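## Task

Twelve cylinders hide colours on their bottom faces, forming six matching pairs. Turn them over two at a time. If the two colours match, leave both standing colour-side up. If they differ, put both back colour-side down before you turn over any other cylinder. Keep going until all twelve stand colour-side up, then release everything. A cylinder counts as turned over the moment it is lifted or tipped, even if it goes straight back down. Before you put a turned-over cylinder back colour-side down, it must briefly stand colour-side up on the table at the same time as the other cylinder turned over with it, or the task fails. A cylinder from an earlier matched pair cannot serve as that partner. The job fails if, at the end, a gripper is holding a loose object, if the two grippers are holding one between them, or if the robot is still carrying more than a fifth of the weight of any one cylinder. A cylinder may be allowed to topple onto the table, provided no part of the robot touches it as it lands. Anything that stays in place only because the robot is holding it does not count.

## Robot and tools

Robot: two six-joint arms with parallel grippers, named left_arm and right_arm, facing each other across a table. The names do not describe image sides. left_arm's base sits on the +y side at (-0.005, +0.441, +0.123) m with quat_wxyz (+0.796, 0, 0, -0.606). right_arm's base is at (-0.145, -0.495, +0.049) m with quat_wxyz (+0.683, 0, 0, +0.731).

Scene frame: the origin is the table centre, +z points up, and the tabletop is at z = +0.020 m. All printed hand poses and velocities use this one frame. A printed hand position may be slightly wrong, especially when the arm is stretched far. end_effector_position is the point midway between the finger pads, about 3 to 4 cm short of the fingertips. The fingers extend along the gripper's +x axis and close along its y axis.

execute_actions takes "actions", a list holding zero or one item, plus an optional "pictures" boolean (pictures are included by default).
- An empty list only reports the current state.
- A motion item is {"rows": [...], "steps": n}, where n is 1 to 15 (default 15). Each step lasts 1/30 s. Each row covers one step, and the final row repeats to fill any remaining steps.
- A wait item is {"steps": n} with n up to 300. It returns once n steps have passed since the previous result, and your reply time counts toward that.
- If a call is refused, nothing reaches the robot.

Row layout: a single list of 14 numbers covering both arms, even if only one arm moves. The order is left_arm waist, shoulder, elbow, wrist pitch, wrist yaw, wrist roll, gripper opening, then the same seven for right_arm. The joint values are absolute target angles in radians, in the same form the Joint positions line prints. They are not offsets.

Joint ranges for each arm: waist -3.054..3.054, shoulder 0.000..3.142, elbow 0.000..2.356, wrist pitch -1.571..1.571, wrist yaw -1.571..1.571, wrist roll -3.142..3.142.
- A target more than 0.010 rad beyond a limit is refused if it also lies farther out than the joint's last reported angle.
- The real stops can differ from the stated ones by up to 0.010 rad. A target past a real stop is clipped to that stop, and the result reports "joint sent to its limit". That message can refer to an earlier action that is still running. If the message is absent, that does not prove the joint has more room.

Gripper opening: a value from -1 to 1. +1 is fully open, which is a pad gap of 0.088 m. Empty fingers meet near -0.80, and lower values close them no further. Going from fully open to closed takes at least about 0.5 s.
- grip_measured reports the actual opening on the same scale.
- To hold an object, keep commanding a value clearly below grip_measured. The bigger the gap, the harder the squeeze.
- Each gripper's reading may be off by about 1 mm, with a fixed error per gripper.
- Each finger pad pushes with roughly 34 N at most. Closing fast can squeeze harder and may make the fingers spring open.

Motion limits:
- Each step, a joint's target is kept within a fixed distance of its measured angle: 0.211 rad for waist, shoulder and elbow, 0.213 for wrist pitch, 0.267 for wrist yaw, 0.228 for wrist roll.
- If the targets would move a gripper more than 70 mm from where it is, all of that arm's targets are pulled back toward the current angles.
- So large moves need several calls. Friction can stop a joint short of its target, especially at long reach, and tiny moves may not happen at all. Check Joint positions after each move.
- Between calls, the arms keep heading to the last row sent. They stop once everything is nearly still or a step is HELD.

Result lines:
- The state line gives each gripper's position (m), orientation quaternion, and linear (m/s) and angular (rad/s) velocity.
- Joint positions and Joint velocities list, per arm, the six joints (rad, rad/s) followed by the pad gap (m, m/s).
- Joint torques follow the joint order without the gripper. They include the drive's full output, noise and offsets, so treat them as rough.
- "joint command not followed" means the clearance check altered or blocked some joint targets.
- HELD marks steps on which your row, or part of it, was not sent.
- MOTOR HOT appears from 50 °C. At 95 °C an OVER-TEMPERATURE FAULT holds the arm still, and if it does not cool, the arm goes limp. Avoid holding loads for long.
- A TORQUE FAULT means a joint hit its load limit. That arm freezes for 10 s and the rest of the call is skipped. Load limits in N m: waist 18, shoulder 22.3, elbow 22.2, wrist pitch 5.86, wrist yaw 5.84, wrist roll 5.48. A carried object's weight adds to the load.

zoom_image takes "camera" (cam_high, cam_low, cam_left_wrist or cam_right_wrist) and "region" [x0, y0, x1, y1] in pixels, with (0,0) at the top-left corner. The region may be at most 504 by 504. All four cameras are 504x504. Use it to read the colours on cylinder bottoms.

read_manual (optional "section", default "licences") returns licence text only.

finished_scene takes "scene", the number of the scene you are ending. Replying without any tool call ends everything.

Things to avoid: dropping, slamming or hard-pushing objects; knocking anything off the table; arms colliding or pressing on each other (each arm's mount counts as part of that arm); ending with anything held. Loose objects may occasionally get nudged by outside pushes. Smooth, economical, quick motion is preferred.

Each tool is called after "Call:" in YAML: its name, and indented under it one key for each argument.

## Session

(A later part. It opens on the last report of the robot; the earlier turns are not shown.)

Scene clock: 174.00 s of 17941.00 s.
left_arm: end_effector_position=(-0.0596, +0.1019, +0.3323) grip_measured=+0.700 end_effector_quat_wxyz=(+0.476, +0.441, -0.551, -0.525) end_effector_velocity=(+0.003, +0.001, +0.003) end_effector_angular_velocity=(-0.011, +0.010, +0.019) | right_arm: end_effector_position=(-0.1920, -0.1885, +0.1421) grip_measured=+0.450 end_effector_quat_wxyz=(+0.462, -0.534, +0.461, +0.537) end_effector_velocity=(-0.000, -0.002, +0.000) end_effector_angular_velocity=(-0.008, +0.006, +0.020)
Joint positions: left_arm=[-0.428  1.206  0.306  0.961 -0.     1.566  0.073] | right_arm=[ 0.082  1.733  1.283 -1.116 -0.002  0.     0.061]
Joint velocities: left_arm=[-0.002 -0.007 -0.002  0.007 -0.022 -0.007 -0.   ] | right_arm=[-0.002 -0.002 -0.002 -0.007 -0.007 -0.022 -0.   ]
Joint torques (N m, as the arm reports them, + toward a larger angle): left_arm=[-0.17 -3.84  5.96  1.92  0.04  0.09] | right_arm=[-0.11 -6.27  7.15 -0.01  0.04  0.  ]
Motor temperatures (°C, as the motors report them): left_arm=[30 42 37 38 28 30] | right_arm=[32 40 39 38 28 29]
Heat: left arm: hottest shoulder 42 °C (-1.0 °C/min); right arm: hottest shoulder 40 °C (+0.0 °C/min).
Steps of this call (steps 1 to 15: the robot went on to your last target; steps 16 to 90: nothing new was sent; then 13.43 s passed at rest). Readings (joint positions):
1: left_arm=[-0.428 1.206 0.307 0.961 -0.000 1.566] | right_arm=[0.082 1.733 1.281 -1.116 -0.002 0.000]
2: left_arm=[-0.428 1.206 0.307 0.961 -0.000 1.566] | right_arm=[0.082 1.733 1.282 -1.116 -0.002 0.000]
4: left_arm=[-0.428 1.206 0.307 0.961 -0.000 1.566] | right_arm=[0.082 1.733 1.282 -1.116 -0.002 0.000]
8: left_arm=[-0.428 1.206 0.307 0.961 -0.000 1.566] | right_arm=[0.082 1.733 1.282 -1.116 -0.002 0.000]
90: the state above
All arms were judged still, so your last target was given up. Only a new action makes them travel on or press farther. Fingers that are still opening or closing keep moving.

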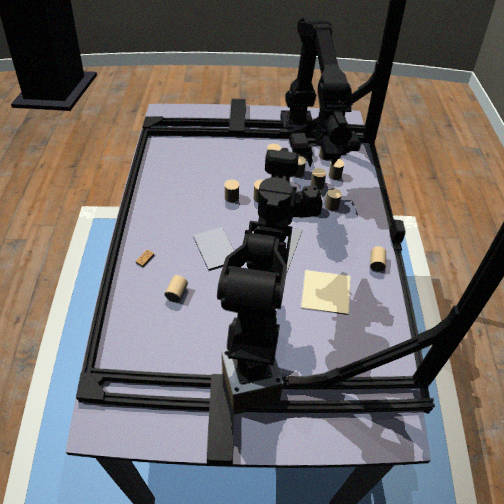

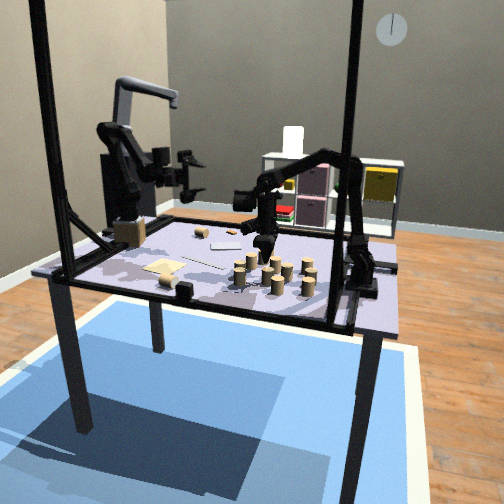

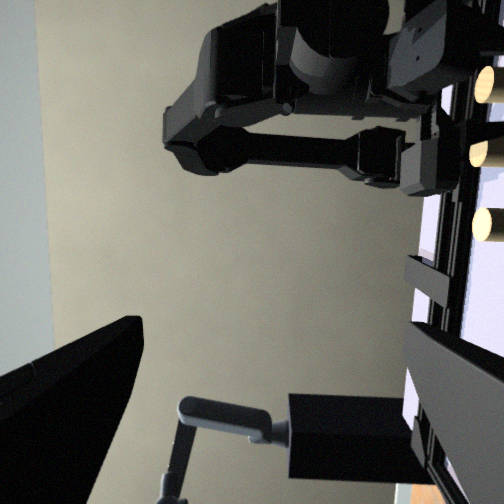

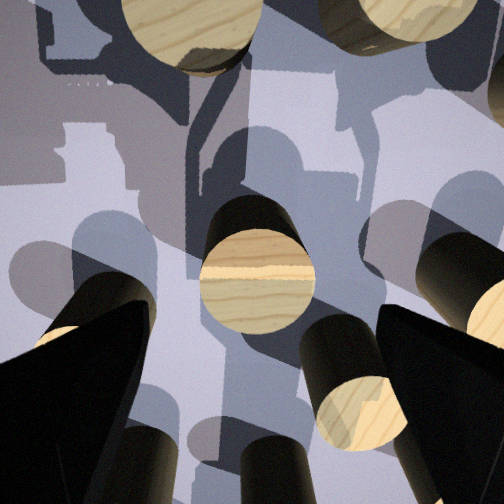

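Call:
execute_actions:
  actions:
    - {"rows":[[-0.43,1.2,0.3,0.96,0,1.571,0.7,0.08,1.76,1.26,-1.07,0,0,0.45],[-0.43,1.2,0.3,0.96,0,1.571,0.7,0.08,1.76,1.26,-1.07,0,0,0.45],[-0.43,1.2,0.3,0.96,0,1.571,0.7,0.08,1.775,1.228,-1.024,0,0,0.45],[-0.43,1.2,0.3,0.96,0,1.571,0.7,0.08,1.775,1.228,-1.024,0,0,0.45],[-0.43,1.2,0.3,0.96,0,1.571,0.7,0.08,1.79,1.195,-0.977,0,0,0.45],[-0.43,1.2,0.3,0.96,0,1.571,0.7,0.08,1.79,1.195,-0.977,0,0,0.45],[-0.43,1.2,0.3,0.96,0,1.571,0.7,0.08,1.805,1.162,-0.93,0,0,0.45],[-0.43,1.2,0.3,0.96,0,1.571,0.7,0.08,1.805,1.162,-0.93,0,0,0.45],[-0.43,1.2,0.3,0.96,0,1.571,0.7,0.08,1.822,1.13,-0.882,0,0,0.45]],"steps":15}
  pictures: false

Call:
execute_actions:
  actions:
    - {"rows":[[-0.43,1.2,0.3,0.96,0,1.571,0.7,0.08,1.822,1.13,-0.882,0,0,-0.4]],"steps":9}
  pictures: false

Call:
execute_actions:
  actions:
    - {"rows":[[-0.43,1.2,0.3,0.96,0,1.571,0.7,0.08,1.785,1.21,-1.0,0,0,-0.4],[-0.43,1.2,0.3,0.96,0,1.571,0.7,0.08,1.785,1.21,-1.0,0,0,-0.4],[-0.43,1.2,0.3,0.96,0,1.571,0.7,0.08,1.745,1.292,-1.118,0,0,-0.4],[-0.43,1.2,0.3,0.96,0,1.571,0.7,0.08,1.745,1.292,-1.118,0,0,-0.4],[-0.43,1.2,0.3,0.96,0,1.571,0.7,0.08,1.6,1.292,-1.118,0,0,-0.4],[-0.43,1.2,0.3,0.96,0,1.571,0.7,0.08,1.6,1.292,-1.118,0,0,-0.4],[-0.43,1.2,0.3,0.96,0,1.571,0.7,0.08,1.6,1.292,-1.118,0,0,-0.4],[-0.43,1.2,0.3,0.96,0,1.571,0.7,-0.216,1.15,1.0,0.3,0,0,-0.4]],"steps":15}
  pictures: false

Call:
execute_actions:
  actions:
    - {"rows":[[-0.43,1.2,0.3,0.96,0,1.571,0.7,-0.216,1.2,0.9,0.64,0,0,-0.4],[-0.43,1.2,0.3,0.96,0,1.571,0.7,-0.216,1.2,0.9,0.64,0,0,-0.4],[-0.43,1.2,0.3,0.96,0,1.571,0.7,-0.216,1.2,0.9,0.64,0,0,-0.4],[-0.43,1.2,0.3,0.96,0,1.571,0.7,-0.216,1.2,0.9,0.64,0,0,-0.4],[-0.43,1.2,0.3,0.96,0,1.571,0.7,-0.216,1.2,0.9,0.64,0,0,-0.4],[-0.43,1.2,0.3,0.96,0,1.571,0.7,-0.216,1.2,0.9,0.64,0,0,-0.4],[-0.43,1.2,0.3,0.96,0,1.571,0.7,-0.216,1.2,0.9,0.64,0,0,-0.4],[-0.43,1.3,0.34,0.96,0,1.571,0.7,-0.216,1.27,0.7,0.64,0,0,-0.4]],"steps":15}
  pictures: false

Call:
execute_actions:
  actions:
    - {"rows":[[-0.43,1.42,0.41,1.0,0,1.571,0.7,-0.216,1.39,0.75,0.633,0,0,-0.4]],"steps":9}
  pictures: true

Call:
execute_actions:
  actions:
    - {"rows":[[-0.43,1.51,0.48,1.03,0,1.571,0.7,-0.216,1.39,0.75,0.633,0,0,-0.4],[-0.43,1.51,0.48,1.03,0,1.571,0.7,-0.216,1.39,0.75,0.633,0,0,-0.4],[-0.43,1.57,0.54,1.03,0,1.571,0.7,-0.216,1.39,0.75,0.633,0,0,-0.4],[-0.43,1.57,0.54,1.03,0,1.571,0.7,-0.216,1.39,0.75,0.633,0,0,-0.4],[-0.43,1.63,0.605,1.025,0,1.571,0.7,-0.216,1.39,0.75,0.633,0,0,-0.4],[-0.43,1.63,0.605,1.025,0,1.571,0.7,-0.216,1.39,0.75,0.633,0,0,-0.4],[-0.43,1.695,0.674,1.021,0,1.571,0.7,-0.216,1.39,0.75,0.633,0,0,-0.4],[-0.43,1.695,0.674,1.021,0,1.571,0.7,-0.216,1.39,0.75,0.633,0,0,-0.4],[-0.43,1.76,0.748,1.015,0,1.571,0.7,-0.216,1.39,0.75,0.633,0,0,-0.4]],"steps":13}
  pictures: false

Call:
execute_actions:
  actions:
    - {"rows":[[-0.43,1.76,0.748,1.015,0,1.571,-0.4,-0.216,1.39,0.75,0.633,0,0,-0.4]],"steps":10}
  pictures: false

Call:
execute_actions:
  actions:
    - {"rows":[[-0.43,1.76,0.748,1.015,0,1.571,-0.4,-0.216,1.39,0.75,0.633,0,0,0.7],[-0.43,1.76,0.748,1.015,0,1.571,-0.4,-0.216,1.39,0.75,0.633,0,0,0.7],[-0.43,1.76,0.748,1.015,0,1.571,-0.4,-0.216,1.39,0.75,0.633,0,0,0.7],[-0.43,1.76,0.748,1.015,0,1.571,-0.4,-0.216,1.39,0.75,0.633,0,0,0.7],[-0.43,1.76,0.748,1.015,0,1.571,-0.4,-0.216,1.39,0.75,0.633,0,0,0.7],[-0.43,1.76,0.748,1.015,0,1.571,-0.4,-0.216,1.39,0.75,0.633,0,0,0.7],[-0.43,1.6,0.57,1.03,0,1.571,-0.4,-0.216,1.39,0.75,0.633,0,0,0.7],[-0.43,1.6,0.57,1.03,0,1.571,-0.4,-0.216,1.39,0.75,0.633,0,0,0.7],[-0.43,1.51,0.48,1.03,0,1.571,-0.4,-0.216,1.27,0.63,0.64,0,0,0.7],[-0.43,1.51,0.48,1.03,0,1.571,-0.4,-0.216,1.27,0.63,0.64,0,0,0.7],[-0.43,1.42,0.41,1.0,0,1.571,-0.4,-0.216,1.27,0.63,0.64,0,0,0.7]],"steps":13}
  pictures: false

Call:
execute_actions:
  actions:
    - {"rows":[[-0.19,1.3,0.7,-0.87,0,0,-0.4,0.1,1.15,0.9,-1.27,0,0,0.45]],"steps":15}
  pictures: false

Call:
execute_actions:
  actions:
    - {"rows":[[-0.19,1.3,0.7,-0.87,0,0,-0.4,0.318,1.3,1.1,-1.27,0,0,0.45],[-0.19,1.3,0.7,-0.87,0,0,-0.4,0.318,1.3,1.1,-1.27,0,0,0.45],[-0.19,1.3,0.7,-0.87,0,0,-0.4,0.318,1.3,1.1,-1.27,0,0,0.45],[-0.19,1.3,0.7,-0.87,0,0,-0.4,0.318,1.3,1.1,-1.27,0,0,0.45],[-0.19,1.3,0.7,-0.87,0,0,-0.4,0.318,1.3,1.1,-1.27,0,0,0.45],[-0.19,1.587,0.885,-0.869,0,0,-0.4,0.318,1.3,1.1,-1.27,0,0,0.45]],"steps":15}
  pictures: false

Call:
execute_actions:
  actions:
    - {"rows":[[-0.19,1.6,0.87,-0.84,0,0,-0.4,0.318,1.45,1.17,-1.2,0,0,0.45],[-0.19,1.62,0.857,-0.81,0,0,-0.4,0.318,1.45,1.17,-1.2,0,0,0.45],[-0.19,1.652,0.828,-0.75,0,0,-0.4,0.318,1.45,1.17,-1.2,0,0,0.45],[-0.19,1.685,0.8,-0.69,0,0,-0.4,0.318,1.55,1.17,-1.15,0,0,0.45],[-0.19,1.718,0.778,-0.634,0,0,-0.4,0.318,1.55,1.17,-1.15,0,0,0.45],[-0.19,1.745,0.76,-0.588,0,0,-0.4,0.318,1.645,1.17,-1.1,0,0,0.45],[-0.19,1.767,0.746,-0.55,0,0,-0.4,0.318,1.645,1.17,-1.1,0,0,0.45],[-0.19,1.784,0.735,-0.522,0,0,-0.4,0.318,1.645,1.17,-1.1,0,0,0.45],[-0.19,1.795,0.728,-0.504,0,0,-0.4,0.318,1.645,1.17,-1.1,0,0,0.45],[-0.19,1.805,0.722,-0.488,0,0,-0.4,0.318,1.645,1.17,-1.1,0,0,0.45],[-0.19,1.815,0.716,-0.472,0,0,-0.4,0.318,1.645,1.17,-1.1,0,0,0.45]],"steps":15}
  pictures: false

Call:
execute_actions:
  actions:
    - {"rows":[[-0.19,1.815,0.716,-0.472,0,0,-0.4,0.318,1.645,1.17,-1.1,0,0,0.45],[-0.19,1.815,0.716,-0.472,0,0,-0.4,0.318,1.645,1.17,-1.1,0,0,0.45],[-0.19,1.804,0.722,-0.49,0,0,0.3,0.318,1.645,1.17,-1.1,0,0,0.45]],"steps":10}
  pictures: false

Call:
execute_actions:
  actions:
    - {"rows":[[-0.19,1.72,0.78,-0.63,0,0,0.3,0.318,1.645,1.17,-1.1,0,0,0.45],[-0.19,1.72,0.78,-0.63,0,0,0.3,0.318,1.645,1.17,-1.1,0,0,0.45],[-0.19,1.65,0.83,-0.7,0,0,0.3,0.318,1.645,1.17,-1.1,0,0,0.45],[-0.19,1.65,0.83,-0.7,0,0,0.3,0.318,1.645,1.17,-1.1,0,0,0.45],[-0.19,1.5,0.85,-0.7,0,0,0.3,0.318,1.645,1.17,-1.1,0,0,0.45],[-0.19,1.5,0.85,-0.7,0,0,0.3,0.318,1.645,1.17,-1.1,0,0,0.45],[-0.19,1.5,0.85,-0.7,0,0,0.3,0.318,1.645,1.17,-1.1,0,0,0.45],[-0.43,1.1,0.4,0.96,0,1.571,0.7,0.318,1.645,1.17,-1.1,0,0,0.45]],"steps":15}
  pictures: true

Scene clock: 204.87 s of 17941.00 s.
left_arm: end_effector_position=(-0.0596, +0.1020, +0.3321) grip_measured=+0.700 end_effector_quat_wxyz=(+0.476, +0.441, -0.551, -0.525) end_effector_velocity=(+0.003, +0.000, -0.002) end_effector_angular_velocity=(+0.006, -0.007, +0.020) | right_arm: end_effector_position=(-0.1923, -0.1867, +0.0834) grip_measured=+0.450 end_effector_quat_wxyz=(+0.461, -0.535, +0.462, +0.536) end_effector_velocity=(-0.002, +0.012, -0.005) end_effector_angular_velocity=(+0.059, +0.016, +0.005)
Joint positions: left_arm=[-0.428  1.206  0.306  0.961 -0.     1.566  0.073] | right_arm=[ 0.082  1.814  1.136 -0.892 -0.002  0.     0.061]
Joint velocities: left_arm=[-0.002 -0.002 -0.002 -0.007 -0.022  0.007  0.   ] | right_arm=[-0.002  0.002 -0.017  0.081 -0.007 -0.007 -0.   ]
Joint torques (N m, as the arm reports them, + toward a larger angle): left_arm=[-0.19 -3.85  5.97  1.93  0.04  0.07] | right_arm=[-0.1  -7.11  5.32  0.33  0.01  0.01]
Motor temperatures (°C, as the motors report them): left_arm=[30 42 38 40 28 30] | right_arm=[31 40 40 36 28 29]
Heat: left arm: hottest shoulder 42 °C (-1.0 °C/min); right arm: hottest shoulder 40 °C (+0.0 °C/min).
Steps of this call (steps 1 to 90: nothing new was sent; then 27.37 s passed at rest; steps 91 to 105: all 15 steps of this action). Readings (joint positions):
91: left_arm=[-0.428 1.206 0.306 0.961 -0.000 1.566] | right_arm=[0.082 1.735 1.281 -1.112 -0.002 0.000]
92: left_arm=[-0.428 1.206 0.306 0.961 -0.000 1.566] | right_arm=[0.082 1.736 1.279 -1.098 -0.002 0.000]
94: left_arm=[-0.428 1.206 0.306 0.961 -0.000 1.566] | right_arm=[0.082 1.743 1.265 -1.058 -0.002 0.000]
98: left_arm=[-0.428 1.206 0.306 0.961 -0.000 1.566] | right_arm=[0.082 1.774 1.204 -0.974 -0.002 0.000]
105: the state above

Scene clock: 205.17 s of 17941.00 s.
left_arm: end_effector_position=(-0.0596, +0.1020, +0.3321) grip_measured=+0.700 end_effector_quat_wxyz=(+0.476, +0.441, -0.551, -0.525) end_effector_velocity=(-0.004, +0.001, -0.003) end_effector_angular_velocity=(+0.011, -0.010, -0.014) | right_arm: end_effector_position=(-0.1925, -0.1850, +0.0834) grip_measured=+0.000 end_effector_quat_wxyz=(+0.463, -0.533, +0.460, +0.538) end_effector_velocity=(-0.004, -0.001, +0.001) end_effector_angular_velocity=(-0.006, +0.021, +0.010)
Joint positions: left_arm=[-0.428  1.206  0.306  0.961 -0.     1.566  0.073] | right_arm=[ 0.082  1.814  1.136 -0.884 -0.002  0.001  0.039]
Joint velocities: left_arm=[-0.007  0.002 -0.002 -0.007  0.007  0.007 -0.   ] | right_arm=[ 0.002 -0.002  0.002 -0.007 -0.022 -0.007 -0.   ]
Joint torques (N m, as the arm reports them, + toward a larger angle): left_arm=[-0.17 -3.82  6.01  1.92  0.04  0.09] | right_arm=[-0.15 -7.02  5.21  0.23  0.04  0.  ]
Motor temperatures (°C, as the motors report them): left_arm=[30 42 38 40 28 30] | right_arm=[31 40 40 36 28 29]
Heat: left arm: hottest shoulder 42 °C (-1.0 °C/min); right arm: hottest shoulder 40 °C (+0.0 °C/min).
Steps of this call (steps 1 to 9: all 9 steps of this action). Readings (joint positions):
1: left_arm=[-0.428 1.206 0.306 0.961 -0.000 1.566] | right_arm=[0.082 1.814 1.136 -0.889 -0.002 0.000]
2: left_arm=[-0.428 1.206 0.306 0.961 -0.000 1.566] | right_arm=[0.082 1.814 1.136 -0.886 -0.002 0.000]
4: left_arm=[-0.428 1.206 0.306 0.961 -0.000 1.566] | right_arm=[0.082 1.814 1.136 -0.885 -0.002 0.000]
8: left_arm=[-0.428 1.206 0.306 0.961 -0.000 1.566] | right_arm=[0.082 1.814 1.136 -0.884 -0.002 0.001]
9: the state above

Scene clock: 205.67 s of 17941.00 s.
left_arm: end_effector_position=(-0.0596, +0.1020, +0.3323) grip_measured=+0.700 end_effector_quat_wxyz=(+0.476, +0.441, -0.551, -0.525) end_effector_velocity=(+0.000, +0.000, -0.005) end_effector_angular_velocity=(+0.023, +0.004, +0.004) | right_arm: end_effector_position=(-0.0963, -0.1664, +0.2374) grip_measured=-0.001 end_effector_quat_wxyz=(+0.690, -0.273, +0.313, +0.592) end_effector_velocity=(+0.042, +0.181, +0.625) end_effector_angular_velocity=(+2.989, -0.401, -0.016)
Joint positions: left_arm=[-0.428  1.206  0.306  0.961 -0.     1.567  0.073] | right_arm=[-0.213  1.252  1.008 -0.613  0.008 -0.     0.039]
Joint velocities: left_arm=[-0.002 -0.002 -0.002 -0.022 -0.007 -0.007 -0.   ] | right_arm=[-0.076 -1.248 -0.071  1.839 -0.066 -0.022 -0.001]
Joint torques (N m, as the arm reports them, + toward a larger angle): left_arm=[-0.21 -3.83  6.04  1.91  0.04  0.08] | right_arm=[ 0.51 -5.74  7.45  1.6  -0.24  0.05]
Motor temperatures (°C, as the motors report them): left_arm=[30 42 38 40 28 30] | right_arm=[32 40 40 36 28 29]
Heat: left arm: hottest shoulder 42 °C (-1.0 °C/min); right arm: hottest shoulder 40 °C (+0.0 °C/min).
Steps of this call (steps 1 to 15: all 15 steps of this action). Readings (joint positions):
1: left_arm=[-0.428 1.206 0.306 0.961 -0.000 1.566] | right_arm=[0.082 1.815 1.144 -0.904 -0.002 0.000]
2: left_arm=[-0.428 1.206 0.306 0.961 -0.000 1.566] | right_arm=[0.082 1.814 1.159 -0.940 -0.002 0.000]
4: left_arm=[-0.428 1.206 0.306 0.961 -0.000 1.566] | right_arm=[0.082 1.803 1.209 -1.034 -0.002 0.000]
8: left_arm=[-0.428 1.206 0.306 0.961 -0.000 1.566] | right_arm=[0.068 1.644 1.234 -1.042 -0.014 -0.000]
15: the state above

Scene clock: 206.17 s of 17941.00 s.
left_arm: end_effector_position=(-0.0614, +0.0903, +0.3120) grip_measured=+0.700 end_effector_quat_wxyz=(+0.458, +0.460, -0.535, -0.541) end_effector_velocity=(-0.001, -0.005, +0.003) end_effector_angular_velocity=(-0.004, -0.007, +0.005) | right_arm: end_effector_position=(-0.0883, -0.1078, +0.2610) grip_measured=-0.001 end_effector_quat_wxyz=(+0.750, -0.090, +0.103, +0.647) end_effector_velocity=(+0.011, +0.094, +0.296) end_effector_angular_velocity=(+1.614, -0.252, +0.025)
Joint positions: left_arm=[-0.428  1.293  0.329  0.957 -0.     1.567  0.073] | right_arm=[-0.214  1.279  0.695  0.31   0.002 -0.001  0.039]
Joint velocities: left_arm=[-0.002  0.012  0.022 -0.007 -0.007  0.007 -0.   ] | right_arm=[-0.002  0.066 -0.154  1.853 -0.022 -0.022 -0.   ]
Joint torques (N m, as the arm reports them, + toward a larger angle): left_arm=[-0.14 -3.17  7.73  2.2   0.03  0.08] | right_arm=[-0.18 -7.02  9.43  2.43 -0.09  0.06]
Motor temperatures (°C, as the motors report them): left_arm=[30 42 38 40 28 30] | right_arm=[32 40 40 36 28 29]
Heat: left arm: hottest shoulder 42 °C (-1.0 °C/min); right arm: hottest shoulder 40 °C (+0.0 °C/min).
Steps of this call (steps 1 to 15: all 15 steps of this action). Readings (joint positions):
1: left_arm=[-0.428 1.206 0.306 0.961 -0.000 1.567] | right_arm=[-0.214 1.221 0.998 -0.539 0.005 -0.001]
2: left_arm=[-0.428 1.206 0.306 0.961 -0.000 1.567] | right_arm=[-0.214 1.198 0.986 -0.469 0.003 -0.001]
4: left_arm=[-0.428 1.206 0.306 0.961 -0.000 1.567] | right_arm=[-0.214 1.186 0.957 -0.350 0.002 -0.001]
8: left_arm=[-0.428 1.217 0.309 0.963 -0.000 1.567] | right_arm=[-0.214 1.208 0.882 -0.099 0.002 -0.001]
15: the state above

Scene clock: 206.47 s of 17941.00 s.
left_arm: end_effector_position=(-0.0650, +0.0683, +0.3078) grip_measured=+0.700 end_effector_quat_wxyz=(+0.455, +0.462, -0.533, -0.543) end_effector_velocity=(-0.001, -0.007, +0.007) end_effector_angular_velocity=(-0.030, +0.012, +0.005) | right_arm: end_effector_position=(-0.0840, -0.0798, +0.3104) grip_measured=-0.001 end_effector_quat_wxyz=(+0.758, -0.007, +0.007, +0.653) end_effector_velocity=(-0.000, +0.013, +0.002) end_effector_angular_velocity=(+0.072, -0.033, +0.010)
Joint positions: left_arm=[-0.428  1.412  0.399  0.996 -0.     1.567  0.073] | right_arm=[-0.214  1.376  0.742  0.615  0.002 -0.001  0.039]
Joint velocities: left_arm=[-0.002  0.032  0.027  0.037 -0.007 -0.007 -0.   ] | right_arm=[ 0.002  0.076 -0.002  0.154 -0.007 -0.022 -0.   ]
Joint torques (N m, as the arm reports them, + toward a larger angle): left_arm=[-0.22 -3.71  7.43  2.21  0.05  0.08] | right_arm=[-0.19 -5.07  8.3   1.76 -0.1   0.07]
Motor temperatures (°C, as the motors report them): left_arm=[30 42 38 40 28 30] | right_arm=[32 40 40 36 28 29]
Heat: left arm: hottest shoulder 42 °C (-1.0 °C/min); right arm: hottest shoulder 40 °C (+0.0 °C/min).
Steps of this call (steps 1 to 9: all 9 steps of this action). Readings (joint positions):
1: left_arm=[-0.428 1.312 0.339 0.969 0.000 1.566] | right_arm=[-0.214 1.294 0.696 0.374 0.002 -0.001]
2: left_arm=[-0.428 1.342 0.359 0.981 -0.000 1.566] | right_arm=[-0.214 1.314 0.710 0.442 0.002 -0.001]
4: left_arm=[-0.428 1.388 0.390 0.988 -0.000 1.567] | right_arm=[-0.214 1.351 0.735 0.543 0.002 -0.001]
8: left_arm=[-0.428 1.410 0.398 0.995 -0.000 1.567] | right_arm=[-0.214 1.373 0.742 0.609 0.002 -0.001]
9: the state above

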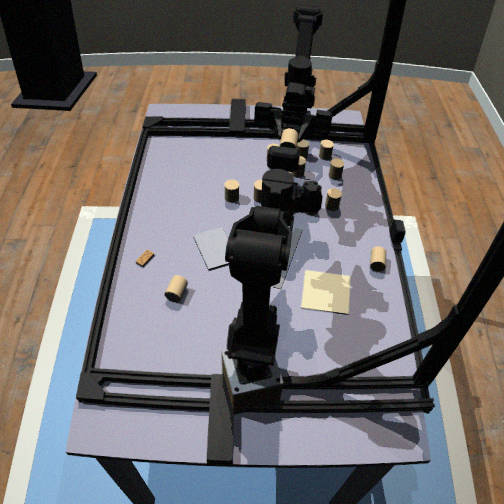

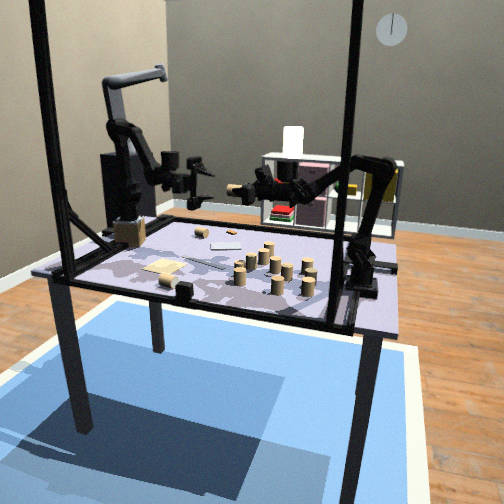

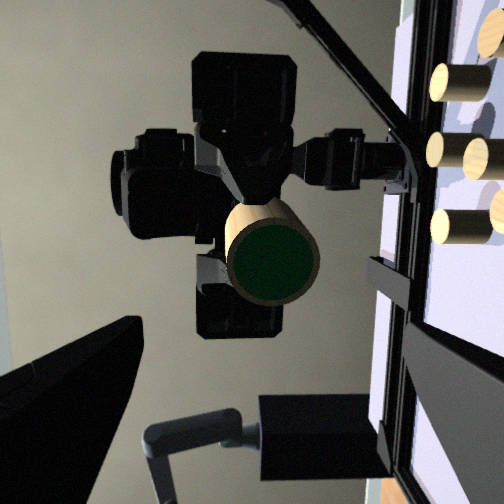

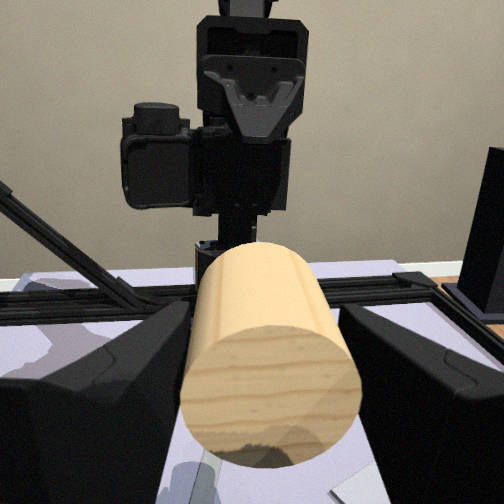

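Scene clock: 206.90 s of 17941.00 s.
left_arm: end_effector_position=(-0.0785, -0.0162, +0.3114) grip_measured=+0.700 end_effector_quat_wxyz=(+0.461, +0.457, -0.537, -0.538) end_effector_velocity=(-0.006, -0.051, -0.020) end_effector_angular_velocity=(+0.037, +0.002, +0.020) | right_arm: end_effector_position=(-0.0839, -0.0791, +0.3117) grip_measured=+0.000 end_effector_quat_wxyz=(+0.758, -0.003, +0.003, +0.653) end_effector_velocity=(+0.002, -0.001, -0.005) end_effector_angular_velocity=(-0.025, -0.019, -0.010)
Joint positions: left_arm=[-0.428  1.738  0.724  1.017 -0.     1.567  0.073] | right_arm=[-0.214  1.38   0.742  0.629  0.002 -0.001  0.039]
Joint velocities: left_arm=[-0.002  0.208  0.193 -0.022 -0.022 -0.007 -0.   ] | right_arm=[-0.002 -0.002 -0.002 -0.022  0.007 -0.022 -0.   ]
Joint torques (N m, as the arm reports them, + toward a larger angle): left_arm=[-0.21 -6.05  7.14  1.97  0.04  0.07] | right_arm=[-0.19 -4.97  8.31  1.67 -0.08  0.06]
Motor temperatures (°C, as the motors report them): left_arm=[30 42 38 40 28 30] | right_arm=[32 40 40 36 28 29]
Heat: left arm: hottest shoulder 42 °C (-1.0 °C/min); right arm: hottest shoulder 40 °C (+0.0 °C/min).
Steps of this call (steps 1 to 13: all 13 steps of this action). Readings (joint positions):
1: left_arm=[-0.428 1.426 0.409 1.004 -0.000 1.567] | right_arm=[-0.214 1.378 0.742 0.619 0.002 -0.001]
2: left_arm=[-0.428 1.448 0.428 1.013 -0.000 1.567] | right_arm=[-0.214 1.379 0.742 0.622 0.002 -0.001]
4: left_arm=[-0.428 1.508 0.483 1.020 -0.000 1.567] | right_arm=[-0.214 1.380 0.742 0.626 0.002 -0.001]
8: left_arm=[-0.428 1.627 0.603 1.021 -0.000 1.567] | right_arm=[-0.214 1.380 0.742 0.628 0.002 -0.001]
13: the state above

Scene clock: 207.23 s of 17941.00 s.
left_arm: end_effector_position=(-0.0790, -0.0197, +0.3096) grip_measured=+0.029 end_effector_quat_wxyz=(+0.459, +0.458, -0.537, -0.539) end_effector_velocity=(-0.002, +0.001, -0.001) end_effector_angular_velocity=(+0.008, +0.006, -0.010) | right_arm: end_effector_position=(-0.0839, -0.0790, +0.3126) grip_measured=+0.000 end_effector_quat_wxyz=(+0.758, -0.002, +0.002, +0.653) end_effector_velocity=(-0.002, -0.000, +0.001) end_effector_angular_velocity=(+0.006, -0.008, +0.020)
Joint positions: left_arm=[-0.428  1.753  0.737  1.015 -0.     1.567  0.04 ] | right_arm=[-0.214  1.38   0.742  0.633  0.002 -0.001  0.039]
Joint velocities: left_arm=[-0.002 -0.002 -0.002 -0.007  0.007 -0.007 -0.   ] | right_arm=[-0.002 -0.002 -0.002  0.007 -0.022 -0.007 -0.   ]
Joint torques (N m, as the arm reports them, + toward a larger angle): left_arm=[-0.21 -5.73  7.69  2.05  0.04  0.05] | right_arm=[-0.19 -4.99  8.27  1.42 -0.09  0.07]
Motor temperatures (°C, as the motors report them): left_arm=[30 42 38 40 28 30] | right_arm=[32 40 40 36 28 29]
Heat: left arm: hottest shoulder 42 °C (-1.0 °C/min); right arm: hottest shoulder 40 °C (+0.0 °C/min).
Steps of this call (steps 1 to 10: all 10 steps of this action). Readings (joint positions):
1: left_arm=[-0.428 1.743 0.729 1.017 -0.000 1.567] | right_arm=[-0.214 1.380 0.742 0.629 0.002 -0.001]
2: left_arm=[-0.428 1.747 0.732 1.017 -0.000 1.567] | right_arm=[-0.214 1.380 0.742 0.629 0.002 -0.001]
4: left_arm=[-0.428 1.750 0.736 1.017 -0.000 1.567] | right_arm=[-0.214 1.380 0.742 0.629 0.002 -0.001]
8: left_arm=[-0.428 1.752 0.737 1.015 -0.000 1.567] | right_arm=[-0.214 1.380 0.742 0.633 0.002 -0.001]
10: the state above

Scene clock: 207.67 s of 17941.00 s.
left_arm: end_effector_position=(-0.0677, +0.0514, +0.3102) grip_measured=+0.028 end_effector_quat_wxyz=(+0.457, +0.461, -0.535, -0.541) end_effector_velocity=(+0.035, +0.204, +0.034) end_effector_angular_velocity=(-0.110, +0.010, +0.010) | right_arm: end_effector_position=(-0.0872, -0.1008, +0.3067) grip_measured=+0.693 end_effector_quat_wxyz=(+0.757, -0.002, +0.002, +0.653) end_effector_velocity=(-0.011, -0.060, -0.001) end_effector_angular_velocity=(+0.040, -0.013, +0.010)
Joint positions: left_arm=[-0.428  1.483  0.462  1.012 -0.     1.567  0.04 ] | right_arm=[-0.214  1.296  0.654  0.636  0.002 -0.001  0.073]
Joint velocities: left_arm=[ 0.002 -0.906 -0.73  -0.066 -0.007  0.007 -0.   ] | right_arm=[ 0.002 -0.252 -0.217  0.007 -0.007 -0.007  0.002]
Joint torques (N m, as the arm reports them, + toward a larger angle): left_arm=[-0.18 -3.88  7.21  1.8   0.05  0.03] | right_arm=[-0.19 -6.03  6.66  1.63 -0.07  0.07]
Motor temperatures (°C, as the motors report them): left_arm=[30 42 38 40 28 30] | right_arm=[32 40 40 36 28 29]
Heat: left arm: hottest shoulder 42 °C (-1.0 °C/min); right arm: hottest shoulder 40 °C (+0.0 °C/min).
Steps of this call (steps 1 to 13: all 13 steps of this action). Readings (joint positions):
1: left_arm=[-0.428 1.753 0.737 1.015 -0.000 1.567] | right_arm=[-0.214 1.380 0.742 0.633 0.002 -0.001]
2: left_arm=[-0.428 1.753 0.737 1.015 -0.000 1.567] | right_arm=[-0.214 1.380 0.742 0.633 0.002 -0.001]
4: left_arm=[-0.428 1.753 0.738 1.015 -0.000 1.567] | right_arm=[-0.214 1.380 0.742 0.633 0.002 -0.001]
8: left_arm=[-0.428 1.699 0.673 1.016 0.000 1.567] | right_arm=[-0.214 1.380 0.742 0.633 0.001 -0.001]
13: the state above

Scene clock: 208.17 s of 17941.00 s.
left_arm: end_effector_position=(+0.0236, +0.0562, +0.3046) grip_measured=+0.029 end_effector_quat_wxyz=(+0.624, +0.381, -0.092, -0.676) end_effector_velocity=(-0.012, +0.163, -0.377) end_effector_angular_velocity=(+1.736, +1.959, +0.790) | right_arm: end_effector_position=(-0.2052, -0.1358, +0.3046) grip_measured=+0.451 end_effector_quat_wxyz=(+0.633, -0.154, +0.131, +0.748) end_effector_velocity=(+0.020, -0.159, -0.380) end_effector_angular_velocity=(-1.856, -0.318, +0.036)
Joint positions: left_arm=[-0.194  1.301  0.699  0.19   0.001  0.714  0.04 ] | right_arm=[ 0.096  1.148  0.9   -0.158 -0.002 -0.001  0.061]
Joint velocities: left_arm=[ 0.002  0.007 -0.002 -1.868  0.007 -1.985 -0.   ] | right_arm=[ 0.007  0.012 -0.002 -1.868 -0.022 -0.022 -0.001]
Joint torques (N m, as the arm reports them, + toward a larger angle): left_arm=[ 0.2  -4.62  7.62  2.03  0.03 -0.29] | right_arm=[ 0.22 -4.66  7.72  1.42  0.04  0.06]
Motor temperatures (°C, as the motors report them): left_arm=[30 42 38 40 28 30] | right_arm=[32 40 40 36 28 29]
Heat: left arm: hottest shoulder 42 °C (-1.0 °C/min); right arm: hottest shoulder 40 °C (+0.0 °C/min).
Steps of this call (steps 1 to 15: all 15 steps of this action). Readings (joint positions):
1: left_arm=[-0.418 1.454 0.464 0.979 0.009 1.545] | right_arm=[-0.204 1.282 0.664 0.604 0.010 -0.001]
2: left_arm=[-0.390 1.436 0.487 0.931 0.012 1.509] | right_arm=[-0.175 1.272 0.686 0.560 0.011 -0.001]
4: left_arm=[-0.321 1.403 0.554 0.856 0.010 1.428] | right_arm=[-0.102 1.246 0.744 0.488 0.007 -0.001]
8: left_arm=[-0.210 1.318 0.676 0.631 -0.000 1.172] | right_arm=[0.057 1.176 0.864 0.276 -0.004 -0.001]
15: the state above

Scene clock: 208.67 s of 17941.00 s.
left_arm: end_effector_position=(+0.0155, +0.1688, +0.1587) grip_measured=+0.026 end_effector_quat_wxyz=(+0.544, +0.457, +0.484, -0.512) end_effector_velocity=(-0.029, +0.345, -0.039) end_effector_angular_velocity=(+1.608, +0.150, +0.150) | right_arm: end_effector_position=(-0.2432, -0.2535, +0.2058) grip_measured=+0.450 end_effector_quat_wxyz=(+0.447, -0.497, +0.336, +0.664) end_effector_velocity=(+0.143, -0.362, -0.114) end_effector_angular_velocity=(-1.741, -0.677, -0.003)
Joint positions: left_arm=[-0.192  1.583  0.868 -0.741  0.001  0.019  0.04 ] | right_arm=[ 0.315  1.292  1.087 -1.081 -0.002 -0.     0.061]
Joint velocities: left_arm=[-0.002  0.012  0.017 -1.619  0.007 -0.154 -0.   ] | right_arm=[-0.002  0.007  0.007 -1.868 -0.022  0.007 -0.   ]
Joint torques (N m, as the arm reports them, + toward a larger angle): left_arm=[ 0.17 -4.96  7.74  0.77  0.   -0.25] | right_arm=[ 0.18 -3.92  8.2   0.43  0.05  0.03]
Motor temperatures (°C, as the motors report them): left_arm=[30 42 38 40 28 30] | right_arm=[32 40 40 36 28 29]
Heat: left arm: hottest shoulder 42 °C (-1.0 °C/min); right arm: hottest shoulder 40 °C (+0.0 °C/min).
Steps of this call (steps 1 to 15: all 15 steps of this action). Readings (joint positions):
1: left_arm=[-0.194 1.301 0.699 0.129 0.001 0.649] | right_arm=[0.113 1.166 0.921 -0.231 0.014 -0.000]
2: left_arm=[-0.193 1.301 0.699 0.068 0.001 0.583] | right_arm=[0.161 1.199 0.961 -0.287 0.015 -0.000]
4: left_arm=[-0.193 1.301 0.699 -0.056 0.001 0.454] | right_arm=[0.257 1.261 1.041 -0.394 -0.004 -0.000]
8: left_arm=[-0.192 1.449 0.814 -0.302 0.001 0.190] | right_arm=[0.315 1.283 1.083 -0.646 -0.005 -0.000]
15: the state above

Scene clock: 209.17 s of 17941.00 s.
left_arm: end_effector_position=(+0.0134, +0.1957, +0.0783) grip_measured=+0.025 end_effector_quat_wxyz=(+0.513, +0.485, +0.522, -0.478) end_effector_velocity=(-0.001, +0.006, -0.004) end_effector_angular_velocity=(+0.002, +0.007, +0.025) | right_arm: end_effector_position=(-0.2511, -0.2342, +0.1385) grip_measured=+0.450 end_effector_quat_wxyz=(+0.393, -0.588, +0.398, +0.584) end_effector_velocity=(-0.002, +0.004, -0.001) end_effector_angular_velocity=(+0.013, +0.013, +0.005)
Joint positions: left_arm=[-0.192  1.8    0.723 -0.509  0.001  0.006  0.04 ] | right_arm=[ 0.315  1.641  1.164 -1.103 -0.002 -0.     0.061]
Joint velocities: left_arm=[ 0.002 -0.002 -0.027  0.022  0.007 -0.022 -0.   ] | right_arm=[-0.002  0.002 -0.002  0.022 -0.007 -0.007  0.   ]
Joint torques (N m, as the arm reports them, + toward a larger angle): left_arm=[ 0.15 -3.97  3.99  2.39 -0.01 -0.26] | right_arm=[ 0.16 -6.41  6.72  0.16  0.04  0.03]
Motor temperatures (°C, as the motors report them): left_arm=[30 42 38 40 28 30] | right_arm=[32 40 40 36 28 29]
Heat: left arm: hottest shoulder 42 °C (-1.0 °C/min); right arm: hottest shoulder 40 °C (+0.0 °C/min).
Steps of this call (steps 1 to 15: all 15 steps of this action). Readings (joint positions):
1: left_arm=[-0.192 1.584 0.868 -0.781 0.001 0.015] | right_arm=[0.315 1.311 1.096 -1.140 -0.002 -0.000]
2: left_arm=[-0.192 1.588 0.866 -0.795 0.001 0.012] | right_arm=[0.315 1.339 1.114 -1.163 -0.002 -0.000]
4: left_arm=[-0.192 1.615 0.851 -0.755 0.001 0.009] | right_arm=[0.315 1.415 1.146 -1.161 -0.002 -0.000]
8: left_arm=[-0.192 1.723 0.781 -0.608 0.001 0.007] | right_arm=[0.315 1.578 1.164 -1.115 -0.002 -0.000]
15: the state above

Scene clock: 209.50 s of 17941.00 s.
left_arm: end_effector_position=(+0.0140, +0.1924, +0.0776) grip_measured=+0.273 end_effector_quat_wxyz=(+0.518, +0.481, +0.518, -0.482) end_effector_velocity=(-0.002, +0.002, +0.000) end_effector_angular_velocity=(+0.007, +0.008, +0.005) | right_arm: end_effector_position=(-0.2512, -0.2340, +0.1385) grip_measured=+0.450 end_effector_quat_wxyz=(+0.393, -0.588, +0.398, +0.584) end_effector_velocity=(+0.002, +0.000, -0.002) end_effector_angular_velocity=(+0.000, -0.008, +0.020)
Joint positions: left_arm=[-0.191  1.801  0.72  -0.488  0.001  0.006  0.052] | right_arm=[ 0.315  1.641  1.164 -1.102 -0.002 -0.     0.061]
Joint velocities: left_arm=[-0.002 -0.002 -0.002 -0.007  0.007 -0.007  0.006] | right_arm=[-0.002  0.002 -0.007  0.007  0.007 -0.022  0.   ]
Joint torques (N m, as the arm reports them, + toward a larger angle): left_arm=[ 0.07 -5.02  4.62  0.36  0.   -0.24] | right_arm=[ 0.16 -6.37  6.84  0.21  0.03  0.01]
Motor temperatures (°C, as the motors report them): left_arm=[30 42 38 40 28 30] | right_arm=[32 40 40 36 28 29]
Heat: left arm: hottest shoulder 42 °C (-1.0 °C/min); right arm: hottest shoulder 40 °C (+0.0 °C/min).
Steps of this call (steps 1 to 10: all 10 steps of this action). Readings (joint positions):
1: left_arm=[-0.192 1.800 0.722 -0.508 0.001 0.006] | right_arm=[0.315 1.641 1.164 -1.103 -0.002 -0.000]
2: left_arm=[-0.191 1.800 0.721 -0.506 0.001 0.006] | right_arm=[0.315 1.641 1.164 -1.103 -0.002 -0.000]
4: left_arm=[-0.191 1.798 0.720 -0.505 0.001 0.006] | right_arm=[0.315 1.641 1.164 -1.102 -0.002 -0.000]
8: left_arm=[-0.191 1.801 0.720 -0.486 0.001 0.006] | right_arm=[0.315 1.641 1.164 -1.102 -0.002 -0.000]
10: the state above

Scene clock: 210.00 s of 17941.00 s.
left_arm: end_effector_position=(-0.0478, +0.1691, +0.1844) grip_measured=+0.681 end_effector_quat_wxyz=(+0.484, +0.465, +0.101, -0.734) end_effector_velocity=(-0.026, -0.107, +0.123) end_effector_angular_velocity=(-1.806, -0.975, -1.561) | right_arm: end_effector_position=(-0.2512, -0.2340, +0.1385) grip_measured=+0.450 end_effector_quat_wxyz=(+0.393, -0.588, +0.398, +0.584) end_effector_velocity=(+0.002, -0.005, +0.001) end_effector_angular_velocity=(-0.013, -0.013, +0.010)
Joint positions: left_arm=[-0.422  1.154  0.448 -0.191  0.004  0.51   0.072] | right_arm=[ 0.315  1.641  1.164 -1.102 -0.002 -0.     0.061]
Joint velocities: left_arm=[-0.046 -0.632 -0.769  1.766 -0.022  1.956  0.01 ] | right_arm=[ 0.002 -0.007 -0.002 -0.022  0.007 -0.007 -0.   ]
Joint torques (N m, as the arm reports them, + toward a larger angle): left_arm=[-0.35 -3.15  8.41  2.37 -0.06  0.15] | right_arm=[ 0.14 -6.33  6.81  0.21  0.03  0.03]
Motor temperatures (°C, as the motors report them): left_arm=[30 42 38 40 28 30] | right_arm=[32 40 40 36 28 29]
Heat: left arm: hottest shoulder 42 °C (-1.0 °C/min); right arm: hottest shoulder 40 °C (+0.0 °C/min).
Steps of this call (steps 1 to 15: all 15 steps of this action). Readings (joint positions):
1: left_arm=[-0.191 1.793 0.729 -0.515 0.001 0.006] | right_arm=[0.315 1.641 1.164 -1.102 -0.002 -0.000]
2: left_arm=[-0.191 1.781 0.739 -0.561 0.001 0.006] | right_arm=[0.315 1.641 1.164 -1.102 -0.002 -0.000]
4: left_arm=[-0.191 1.728 0.771 -0.635 0.001 0.006] | right_arm=[0.315 1.641 1.164 -1.102 -0.002 -0.000]
8: left_arm=[-0.208 1.531 0.799 -0.617 -0.012 0.047] | right_arm=[0.315 1.641 1.164 -1.102 -0.002 -0.000]
15: the state above

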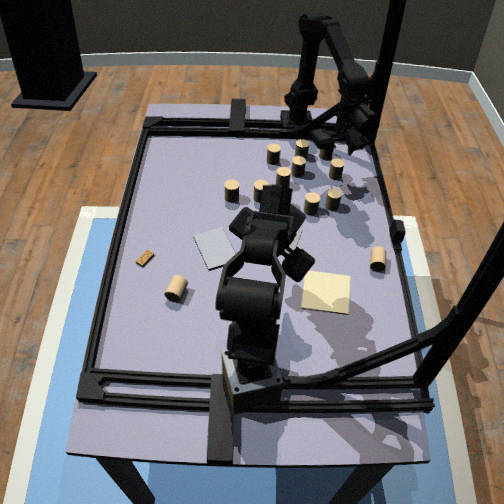

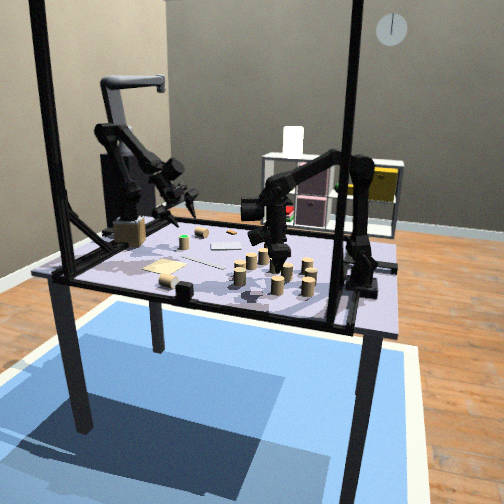

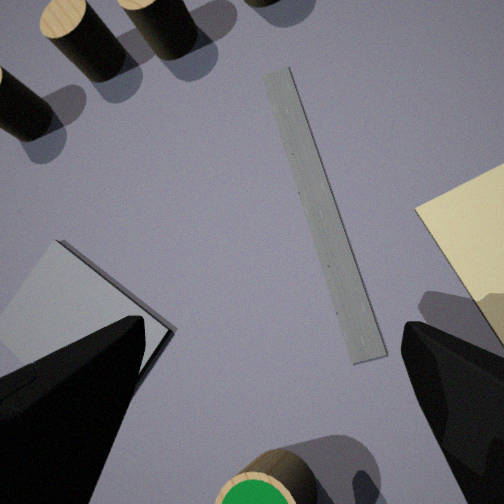

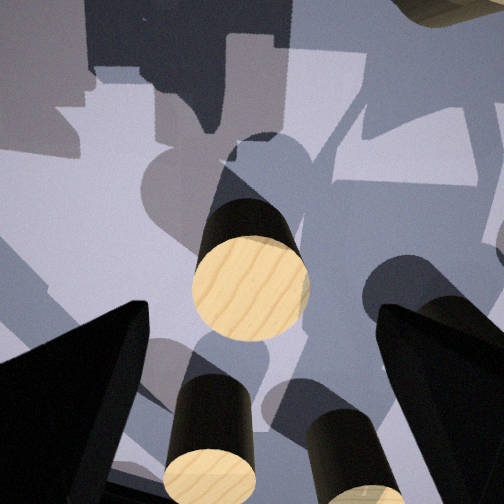

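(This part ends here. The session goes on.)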